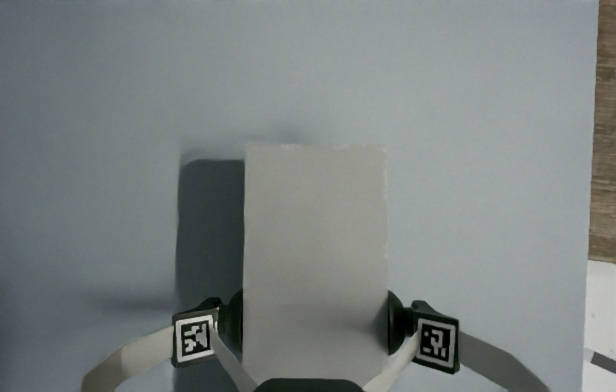

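>>> execute_actions --actions '[{"r1":{"base":{"rotate_rad":-2.9},"joints":{"lift_m":1.04,"arm_m":0.2,"wrist_roll_rad":0.07},"pace":"fast"},"r2":{"base":{"strafe_m":0.09}},"r3":{"base":{"strafe_m":-0.62},"joints":{"lift_m":1.06},"pace":"fast"}}]' --cameras '["r1_head_camera","r3_head_camera"]'

Scene clock: 18.40 s.
r1.base_odometry: x=-1.222 y=-0.952 heading=+2.463 (m, m, rad; r1's odometry frame)
r1.turned_by_wheels: -2.900 (rad since the last result)
r1.turned_by_imu: -2.915 (rad since the last result)
r1.base_tilt: forward=-0.7 right=+0.8 (deg)
r1.lidar_m: 0.26 1.32 2.15 2.41 0.58 0.45 0.43 0.50 0.65 2.31 1.85 0.25
r1.base_status: done
r1.joint_positions: lift_m=+1.040 arm_m=+0.201 wrist_yaw_rad=+0.000 wrist_pitch_rad=+1.570 wrist_roll_rad=+0.071 gripper_m=+0.011
r1.joint_status: all done
r1.motor_effort: lift_m=+25(27) arm_m=-7(8) wrist_yaw_rad=-2(2) wrist_pitch_rad=+2(3) wrist_roll_rad=-2(6) gripper_m=-36(35) wheel_0=-1(11) wheel_1=-1(5) wheel_2=+0(10) (%)
r1.hand_pose: x=+0.3725 y=-0.0874 z=+0.9293 quat_wxyz=(+0.707, +0.025, +0.706, -0.025) (m; r1's base frame)
r1.wrist_depth_mm: 1182 1182 1182 1160 1160 1160 1138 / 1205 1205 1160 1160 1160 1138 1118 / 1205 1160 1160 1138 1138 1118 1118 / 1160 1160 1160 200 1098 1118 1118 / 1138 1138 1138 198 1098 1098 1118 / 1160 1118 198 196 196 1098 1098 / 1138 163 196 196 195 167 1098
r2.base_odometry: x=+0.112 y=-1.048 heading=-1.549 (m, m, rad; r2's odometry frame)
r2.turned_by_wheels: +0.000 (rad since the last result)
r2.turned_by_imu: +0.002 (rad since the last result)
r2.base_tilt: forward=+0.6 right=+1.1 (deg)
r2.lidar_m: 0.48 0.50 0.93 2.37 2.52 2.27 2.21 2.37 2.45 2.11 0.66 0.51
r2.base_status: done
r2.joint_positions: lift_m=+1.055 arm_m=+0.101 wrist_yaw_rad=+0.000 wrist_pitch_rad=+1.570 wrist_roll_rad=+0.004 gripper_m=+0.140
r2.joint_status: not commanded
r2.motor_effort: lift_m=+19(18) arm_m=-6(6) wrist_yaw_rad=-1(0) wrist_pitch_rad=-4(4) wrist_roll_rad=+1(0) gripper_m=+1(0) wheel_0=-2(10) wheel_1=+4(12) wheel_2=+0(0) (%)
r2.hand_pose: x=+0.2721 y=-0.0874 z=+0.9449 quat_wxyz=(+0.707, +0.001, +0.707, -0.001) (m; r2's base frame)
r2.wrist_depth_mm: 715 535 539 530 517 330 330 / 1025 1042 1042 1025 991 946 904 / 1182 1182 1182 1160 1182 1182 1160 / 1182 1182 1182 1182 1182 1182 1182 / 1182 1182 1160 1182 1182 1182 1182 / 1160 1160 960 946 1182 216 1182 / 1160 1160 960 154 1160 1182 1182
r3.base_odometry: x=+1.361 y=-0.626 heading=+0.481 (m, m, rad; r3's odometry frame)
r3.turned_by_wheels: +0.000 (rad since the last result)
r3.turned_by_imu: -0.001 (rad since the last result)
r3.base_tilt: forward=+0.2 right=-0.4 (deg)
r3.lidar_m: 0.53 0.58 1.03 2.05 2.17 1.13 1.03 1.11 2.72 2.61 1.06 0.61
r3.base_status: done
r3.joint_positions: lift_m=+1.060 arm_m=+0.079 wrist_yaw_rad=+0.000 wrist_pitch_rad=+1.570 wrist_roll_rad=-0.005 gripper_m=+0.140
r3.joint_status: all done
r3.motor_effort: lift_m=+14(19) arm_m=+7(7) wrist_yaw_rad=+1(1) wrist_pitch_rad=+0(4) wrist_roll_rad=-1(0) gripper_m=+0(1) wheel_0=+0(11) wheel_1=+0(9) wheel_2=+0(1) (%)
r3.hand_pose: x=+0.2499 y=-0.0874 z=+0.9501 quat_wxyz=(+0.707, -0.002, +0.707, +0.002) (m; r3's base frame)
r3.wrist_depth_mm: 1060 1078 1098 1078 1078 1118 1098 / 1160 1138 1182 1182 1205 1205 1205 / 1160 1160 1205 1205 1182 1205 1229 / 1182 1182 1205 1182 1229 1229 1205 / 1182 1205 976 976 1229 1205 1229 / 1182 1182 991 976 1229 1205 1229 / 1205 1182 1205 - 1255 1229 1229
pictures: r1_head_camera, r3_head_camera
Images, in order (width x height): r1_head_camera 420x560, r3_head_camera 420x560.

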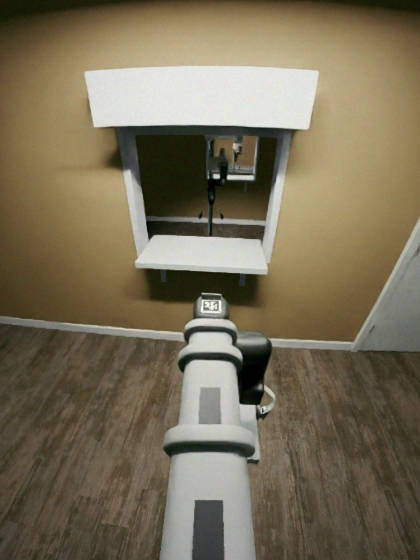

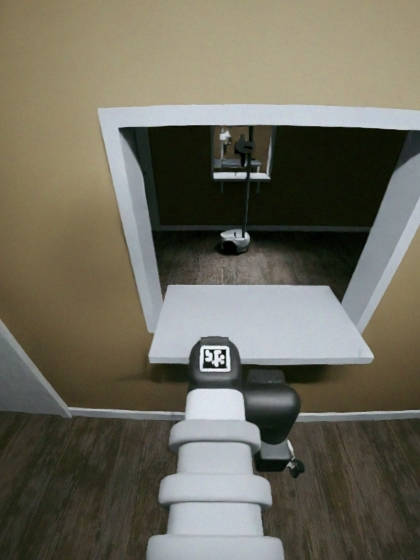

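>>> execute_actions --actions '[{"r1":{"base":{"translate_m":0.77},"joints":{"arm_m":0.54,"wrist_roll_rad":0.1}},"r2":{"base":{"strafe_m":0.12}},"r3":{"base":{"translate_m":0.08}}}]' --cameras '["r1_wrist_camera","r2_head_camera"]'

Scene clock: 23.33 s.
r1.base_odometry: x=-1.821 y=-0.468 heading=+2.463 (m, m, rad; r1's odometry frame)
r1.turned_by_wheels: +0.000 (rad since the last result)
r1.turned_by_imu: -0.001 (rad since the last result)
r1.base_tilt: forward=-0.6 right=+0.6 (deg)
r1.lidar_m: 0.43 0.45 0.69 2.37 2.53 1.23 1.20 1.28 2.42 1.96 0.85 0.45
r1.base_status: done
r1.joint_positions: lift_m=+1.040 arm_m=+0.539 wrist_yaw_rad=+0.000 wrist_pitch_rad=+1.570 wrist_roll_rad=+0.100 gripper_m=+0.011
r1.joint_status: all done
r1.motor_effort: lift_m=+25(25) arm_m=+7(9) wrist_yaw_rad=-1(0) wrist_pitch_rad=+1(1) wrist_roll_rad=+0(2) gripper_m=-36(35) wheel_0=+1(2) wheel_1=+1(6) wheel_2=+2(10) (%)
r1.hand_pose: x=+0.7100 y=-0.0874 z=+0.9293 quat_wxyz=(+0.707, +0.035, +0.706, -0.035) (m; r1's base frame)
r1.wrist_depth_mm: 1182 300 297 294 291 289 286 / 300 297 294 291 289 286 283 / 297 294 290 289 286 285 283 / 294 291 289 200 282 281 279 / 291 289 286 199 279 281 278 / 290 286 198 198 196 277 276 / 286 163 198 196 195 167 272
r2.base_odometry: x=+0.232 y=-1.045 heading=-1.549 (m, m, rad; r2's odometry frame)
r2.turned_by_wheels: +0.000 (rad since the last result)
r2.turned_by_imu: +0.002 (rad since the last result)
r2.base_tilt: forward=+0.6 right=+1.0 (deg)
r2.lidar_m: 0.45 0.54 0.94 2.25 2.38 2.27 2.20 2.34 2.54 2.16 0.68 0.49
r2.base_status: done
r2.joint_positions: lift_m=+1.055 arm_m=+0.101 wrist_yaw_rad=+0.000 wrist_pitch_rad=+1.570 wrist_roll_rad=+0.004 gripper_m=+0.140
r2.joint_status: not commanded
r2.motor_effort: lift_m=+19(19) arm_m=-6(7) wrist_yaw_rad=-1(0) wrist_pitch_rad=-2(4) wrist_roll_rad=+0(0) gripper_m=+2(0) wheel_0=-1(7) wheel_1=+3(12) wheel_2=+0(2) (%)
r2.hand_pose: x=+0.2721 y=-0.0874 z=+0.9449 quat_wxyz=(+0.707, +0.001, +0.707, -0.001) (m; r2's base frame)
r2.wrist_depth_mm: 732 715 723 715 699 512 342 / 1042 1042 1042 1025 1008 960 917 / 1182 1182 1160 1160 1182 1182 1182 / 1182 1182 1182 1182 1160 1160 1182 / 1182 1182 1160 1182 1160 1182 1182 / 1182 1182 946 960 1160 217 1160 / 1182 1160 946 154 1160 1160 1160
r3.base_odometry: x=+1.432 y=-0.589 heading=+0.481 (m, m, rad; r3's odometry frame)
r3.turned_by_wheels: +0.000 (rad since the last result)
r3.turned_by_imu: +0.001 (rad since the last result)
r3.base_tilt: forward=+0.2 right=-0.5 (deg)
r3.lidar_m: 0.49 0.51 0.93 2.09 2.17 1.21 1.14 1.24 2.75 2.54 0.71 0.55
r3.base_status: done
r3.joint_positions: lift_m=+1.060 arm_m=+0.079 wrist_yaw_rad=+0.000 wrist_pitch_rad=+1.570 wrist_roll_rad=-0.005 gripper_m=+0.140
r3.joint_status: not commanded
r3.motor_effort: lift_m=+14(14) arm_m=+7(7) wrist_yaw_rad=+1(1) wrist_pitch_rad=+2(2) wrist_roll_rad=-3(4) gripper_m=+1(1) wheel_0=+1(5) wheel_1=+0(5) wheel_2=+2(9) (%)
r3.hand_pose: x=+0.2499 y=-0.0874 z=+0.9501 quat_wxyz=(+0.707, -0.002, +0.707, +0.002) (m; r3's base frame)
r3.wrist_depth_mm: 866 904 891 891 878 904 931 / 1138 1160 1160 1160 1182 1160 1182 / 1138 1138 1182 1182 1205 1205 1229 / 1182 1205 1182 1182 1205 1205 1205 / 1182 1182 976 976 1205 1205 1205 / 1182 1182 976 976 1182 1229 1255 / 1182 1182 1229 - 1229 1229 1229
pictures: r1_wrist_camera, r2_head_camera
Images, in order (width x height): r1_wrist_camera 616x392, r2_head_camera 420x560.

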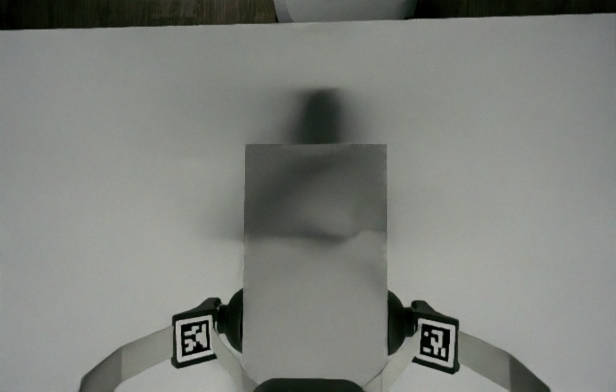

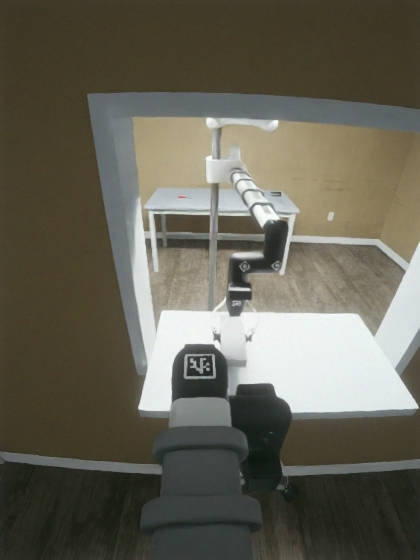

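>>> execute_actions --actions '[{"r1":{"joints":{"lift_m":1.003,"gripper_m":0.03},"pace":"fast"}}]' --cameras '[]'

>>> execute_actions --actions '[{"r1":{"joints":{"gripper_m":0.11}}}]' --cameras '[]'

>>> execute_actions --actions '[{"r1":{"base":{"translate_m":-0.15},"joints":{"arm_m":0.05,"lift_m":1.08,"gripper_m":0.14},"pace":"fast"},"r2":{"joints":{"arm_m":0.51,"lift_m":1.05}}}]' --cameras '["r2_wrist_camera"]'

Scene clock: 24.97 s.
r1.base_odometry: x=-1.821 y=-0.468 heading=+2.463 (m, m, rad; r1's odometry frame)
r1.turned_by_wheels: +0.000 (rad since the last result)
r1.turned_by_imu: +0.000 (rad since the last result)
r1.base_tilt: forward=-0.8 right=+0.9 (deg)
r1.lidar_m: 0.43 0.47 0.69 2.36 2.51 1.24 1.17 1.27 2.43 1.99 0.87 0.41
r1.base_status: not commanded
r1.joint_positions: lift_m=+1.003 arm_m=+0.539 wrist_yaw_rad=+0.000 wrist_pitch_rad=+1.570 wrist_roll_rad=+0.100 gripper_m=+0.031
r1.joint_status: all done
r1.motor_effort: lift_m=+16(22) arm_m=+7(6) wrist_yaw_rad=+0(0) wrist_pitch_rad=+0(1) wrist_roll_rad=+1(0) gripper_m=-26(34) wheel_0=+1(1) wheel_1=+2(2) wheel_2=+2(2) (%)
r1.hand_pose: x=+0.7100 y=-0.0874 z=+0.8930 quat_wxyz=(+0.707, +0.035, +0.706, -0.035) (m; r1's base frame)
r1.wrist_depth_mm: 263 262 259 257 254 253 251 / 263 260 257 255 252 250 249 / 259 257 255 252 251 248 247 / 256 255 253 206 248 247 244 / 255 253 250 204 245 244 244 / 253 251 204 203 202 243 240 / 250 166 203 202 200 172 239
r2.base_odometry: x=+0.232 y=-1.045 heading=-1.549 (m, m, rad; r2's odometry frame)
r2.turned_by_wheels: +0.000 (rad since the last result)
r2.turned_by_imu: +0.001 (rad since the last result)
r2.base_tilt: forward=+0.6 right=+1.0 (deg)
r2.lidar_m: 0.48 0.52 0.96 2.25 2.38 2.27 2.20 2.35 2.55 2.15 0.66 0.49
r2.base_status: not commanded
r2.joint_positions: lift_m=+1.055 arm_m=+0.101 wrist_yaw_rad=+0.000 wrist_pitch_rad=+1.570 wrist_roll_rad=+0.004 gripper_m=+0.140
r2.joint_status: not commanded
r2.motor_effort: lift_m=+19(19) arm_m=-7(6) wrist_yaw_rad=-1(0) wrist_pitch_rad=-1(3) wrist_roll_rad=+0(0) gripper_m=+1(0) wheel_0=-1(2) wheel_1=+3(3) wheel_2=+0(0) (%)
r2.hand_pose: x=+0.2721 y=-0.0874 z=+0.9449 quat_wxyz=(+0.707, +0.001, +0.707, -0.001) (m; r2's base frame)
r2.wrist_depth_mm: 732 715 723 715 699 512 342 / 1042 1060 1060 1042 1008 960 931 / 1182 1182 1182 1160 1182 1182 1160 / 1160 1182 1182 1160 1182 1182 1160 / 1182 1160 1160 1182 1182 1182 1182 / 1182 1160 960 946 1182 217 1160 / 1160 1160 946 154 1160 1160 1182
r3.base_odometry: x=+1.432 y=-0.589 heading=+0.481 (m, m, rad; r3's odometry frame)
r3.turned_by_wheels: +0.000 (rad since the last result)
r3.turned_by_imu: +0.000 (rad since the last result)
r3.base_tilt: forward=+0.1 right=-0.4 (deg)
r3.lidar_m: 0.48 0.53 0.93 2.08 2.20 1.21 1.15 1.26 2.76 2.54 0.72 0.53
r3.base_status: not commanded
r3.joint_positions: lift_m=+1.060 arm_m=+0.079 wrist_yaw_rad=+0.000 wrist_pitch_rad=+1.570 wrist_roll_rad=-0.005 gripper_m=+0.140
r3.joint_status: not commanded
r3.motor_effort: lift_m=+14(14) arm_m=+7(7) wrist_yaw_rad=+0(1) wrist_pitch_rad=+2(0) wrist_roll_rad=-3(1) gripper_m=+1(0) wheel_0=+1(1) wheel_1=+0(0) wheel_2=+2(2) (%)
r3.hand_pose: x=+0.2499 y=-0.0874 z=+0.9501 quat_wxyz=(+0.707, -0.002, +0.707, +0.002) (m; r3's base frame)
r3.wrist_depth_mm: 878 904 891 891 891 904 917 / 1138 1138 1182 1205 1182 1205 1182 / 1205 1182 1182 1182 1160 1229 1205 / 1182 1182 1160 1182 1205 1182 1205 / 1182 1182 991 976 1229 1205 1205 / 1182 1205 960 976 1205 1205 1229 / 1182 1182 1205 - 1205 1205 1229
pictures: none
No camera images: the call's "cameras" was empty. Leave "cameras" out to get every camera's image.

Scene clock: 26.60 s.
r1.base_odometry: x=-1.821 y=-0.468 heading=+2.463 (m, m, rad; r1's odometry frame)
r1.turned_by_wheels: +0.000 (rad since the last result)
r1.turned_by_imu: +0.000 (rad since the last result)
r1.base_tilt: forward=-0.9 right=+0.9 (deg)
r1.lidar_m: 0.41 0.49 0.67 2.37 2.53 1.25 1.18 1.28 2.43 1.99 0.84 0.43
r1.base_status: not commanded
r1.joint_positions: lift_m=+1.003 arm_m=+0.539 wrist_yaw_rad=+0.000 wrist_pitch_rad=+1.570 wrist_roll_rad=+0.100 gripper_m=+0.110
r1.joint_status: all done
r1.motor_effort: lift_m=+16(16) arm_m=+7(6) wrist_yaw_rad=+0(2) wrist_pitch_rad=+1(0) wrist_roll_rad=+1(0) gripper_m=-7(23) wheel_0=+1(1) wheel_1=+2(2) wheel_2=+2(2) (%)
r1.hand_pose: x=+0.7099 y=-0.0874 z=+0.8930 quat_wxyz=(+0.706, +0.035, +0.706, -0.035) (m; r1's base frame)
r1.wrist_depth_mm: 265 262 260 258 255 254 252 / 263 259 257 256 254 251 250 / 259 258 256 254 252 250 248 / 258 255 254 220 248 248 247 / 255 254 251 217 246 246 244 / 253 252 217 216 216 242 241 / 251 248 246 213 214 239 239
r2.base_odometry: x=+0.232 y=-1.045 heading=-1.549 (m, m, rad; r2's odometry frame)
r2.turned_by_wheels: +0.000 (rad since the last result)
r2.turned_by_imu: +0.001 (rad since the last result)
r2.base_tilt: forward=+0.6 right=+1.0 (deg)
r2.lidar_m: 0.48 0.53 0.96 2.25 2.40 2.27 2.20 2.34 2.57 2.11 0.69 0.50
r2.base_status: not commanded
r2.joint_positions: lift_m=+1.055 arm_m=+0.101 wrist_yaw_rad=+0.000 wrist_pitch_rad=+1.570 wrist_roll_rad=+0.004 gripper_m=+0.140
r2.joint_status: not commanded
r2.motor_effort: lift_m=+19(19) arm_m=-6(6) wrist_yaw_rad=+0(1) wrist_pitch_rad=-3(5) wrist_roll_rad=+0(0) gripper_m=+1(0) wheel_0=-2(1) wheel_1=+3(3) wheel_2=+0(0) (%)
r2.hand_pose: x=+0.2721 y=-0.0874 z=+0.9449 quat_wxyz=(+0.707, +0.001, +0.707, -0.001) (m; r2's base frame)
r2.wrist_depth_mm: 723 715 723 707 699 512 343 / 1042 1060 1060 1042 1008 976 917 / 1182 1182 1182 1182 1182 1182 1182 / 1160 1160 1182 1182 1182 1182 1160 / 1160 1160 1160 1182 1160 1205 1182 / 1182 1182 946 960 1182 217 1160 / 1182 1182 960 154 1160 1182 1182
r3.base_odometry: x=+1.432 y=-0.589 heading=+0.481 (m, m, rad; r3's odometry frame)
r3.turned_by_wheels: +0.000 (rad since the last result)
r3.turned_by_imu: +0.000 (rad since the last result)
r3.base_tilt: forward=+0.2 right=-0.4 (deg)
r3.lidar_m: 0.49 0.52 0.94 2.06 2.15 1.20 1.15 1.24 2.73 2.51 0.72 0.53
r3.base_status: not commanded
r3.joint_positions: lift_m=+1.060 arm_m=+0.079 wrist_yaw_rad=+0.000 wrist_pitch_rad=+1.570 wrist_roll_rad=-0.005 gripper_m=+0.140
r3.joint_status: not commanded
r3.motor_effort: lift_m=+14(14) arm_m=+7(7) wrist_yaw_rad=+1(0) wrist_pitch_rad=+0(2) wrist_roll_rad=-2(3) gripper_m=+0(1) wheel_0=+1(1) wheel_1=+0(0) wheel_2=+2(2) (%)
r3.hand_pose: x=+0.2499 y=-0.0874 z=+0.9501 quat_wxyz=(+0.707, -0.002, +0.707, +0.002) (m; r3's base frame)
r3.wrist_depth_mm: 891 904 878 878 891 904 917 / 1160 1160 1160 1182 1205 1160 1229 / 1138 1182 1182 1182 1182 1205 1205 / 1160 1160 1205 1182 1182 1229 1205 / 1182 1205 976 991 1182 1205 1205 / 1182 1205 976 991 1205 1229 1205 / 1182 1205 1205 - 1205 1229 1255
pictures: none
No camera images: the call's "cameras" was empty. Leave "cameras" out to get every camera's image.

Scene clock: 28.90 s.
r1.base_odometry: x=-1.704 y=-0.562 heading=+2.463 (m, m, rad; r1's odometry frame)
r1.turned_by_wheels: +0.000 (rad since the last result)
r1.turned_by_imu: +0.001 (rad since the last result)
r1.base_tilt: forward=-0.6 right=+0.9 (deg)
r1.lidar_m: 0.55 0.62 1.21 2.37 2.50 1.07 1.04 1.12 2.46 2.37 1.05 0.60
r1.base_status: done
r1.joint_positions: lift_m=+1.080 arm_m=+0.051 wrist_yaw_rad=+0.000 wrist_pitch_rad=+1.570 wrist_roll_rad=+0.100 gripper_m=+0.140
r1.joint_status: all done
r1.motor_effort: lift_m=+23(26) arm_m=-7(8) wrist_yaw_rad=+1(1) wrist_pitch_rad=+0(1) wrist_roll_rad=+1(1) gripper_m=-1(3) wheel_0=-1(7) wheel_1=+0(4) wheel_2=-2(9) (%)
r1.hand_pose: x=+0.2222 y=-0.0874 z=+0.9693 quat_wxyz=(+0.706, +0.035, +0.706, -0.035) (m; r1's base frame)
r1.wrist_depth_mm: 976 976 976 1008 1008 1008 1008 / 1229 1205 1205 1182 1182 1182 1182 / 1205 1229 1205 1182 1182 1160 1182 / 1205 1205 1182 1160 1182 1182 1160 / 1205 1182 1182 1160 1138 1138 1138 / 1160 1182 976 946 1138 220 1138 / 1160 1138 1160 158 1138 1138 1098
r2.base_odometry: x=+0.232 y=-1.045 heading=-1.549 (m, m, rad; r2's odometry frame)
r2.turned_by_wheels: +0.000 (rad since the last result)
r2.turned_by_imu: +0.001 (rad since the last result)
r2.base_tilt: forward=+0.6 right=+1.0 (deg)
r2.lidar_m: 0.47 0.52 0.96 2.25 2.37 2.29 2.20 2.34 2.55 2.14 0.68 0.50
r2.base_status: not commanded
r2.joint_positions: lift_m=+1.050 arm_m=+0.509 wrist_yaw_rad=+0.000 wrist_pitch_rad=+1.570 wrist_roll_rad=+0.004 gripper_m=+0.140
r2.joint_status: all done
r2.motor_effort: lift_m=+18(19) arm_m=+6(5) wrist_yaw_rad=-2(1) wrist_pitch_rad=+0(3) wrist_roll_rad=+0(0) gripper_m=+0(1) wheel_0=-2(1) wheel_1=+3(3) wheel_2=+0(0) (%)
r2.hand_pose: x=+0.6801 y=-0.0874 z=+0.9399 quat_wxyz=(+0.707, +0.001, +0.707, -0.001) (m; r2's base frame)
r2.wrist_depth_mm: 300 298 298 300 298 300 298 / 298 297 298 298 298 300 298 / 298 298 298 266 266 298 298 / 297 297 297 265 265 298 298 / 297 297 297 265 297 297 297 / 296 294 296 265 265 217 297 / 296 296 296 154 296 297 297
r3.base_odometry: x=+1.432 y=-0.589 heading=+0.481 (m, m, rad; r3's odometry frame)
r3.turned_by_wheels: +0.000 (rad since the last result)
r3.turned_by_imu: +0.000 (rad since the last result)
r3.base_tilt: forward=+0.1 right=-0.4 (deg)
r3.lidar_m: 0.50 0.51 0.91 2.06 2.18 1.20 1.15 1.25 2.76 2.51 0.72 0.54
r3.base_status: not commanded
r3.joint_positions: lift_m=+1.060 arm_m=+0.079 wrist_yaw_rad=+0.000 wrist_pitch_rad=+1.570 wrist_roll_rad=-0.005 gripper_m=+0.140
r3.joint_status: not commanded
r3.motor_effort: lift_m=+14(14) arm_m=+7(7) wrist_yaw_rad=+0(0) wrist_pitch_rad=+0(2) wrist_roll_rad=-2(2) gripper_m=-2(0) wheel_0=+1(1) wheel_1=+0(1) wheel_2=+2(2) (%)
r3.hand_pose: x=+0.2499 y=-0.0874 z=+0.9501 quat_wxyz=(+0.707, -0.002, +0.707, +0.002) (m; r3's base frame)
r3.wrist_depth_mm: 878 904 891 891 878 904 904 / 1205 1182 1182 1160 1182 1205 1205 / 1182 1182 1182 1205 1182 1205 1182 / 1160 1160 1205 1205 1182 1205 1229 / 1160 1182 976 991 1229 1229 1205 / 1205 1205 976 991 1205 1229 1229 / 1205 1205 1182 - 1205 1255 1229
pictures: r2_wrist_camera
Images, in order (width x height): r2_wrist_camera 616x392.

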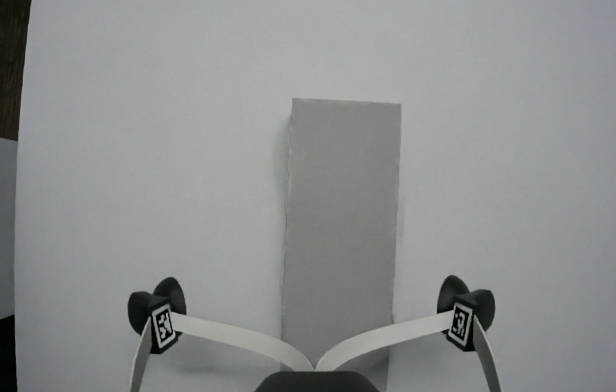

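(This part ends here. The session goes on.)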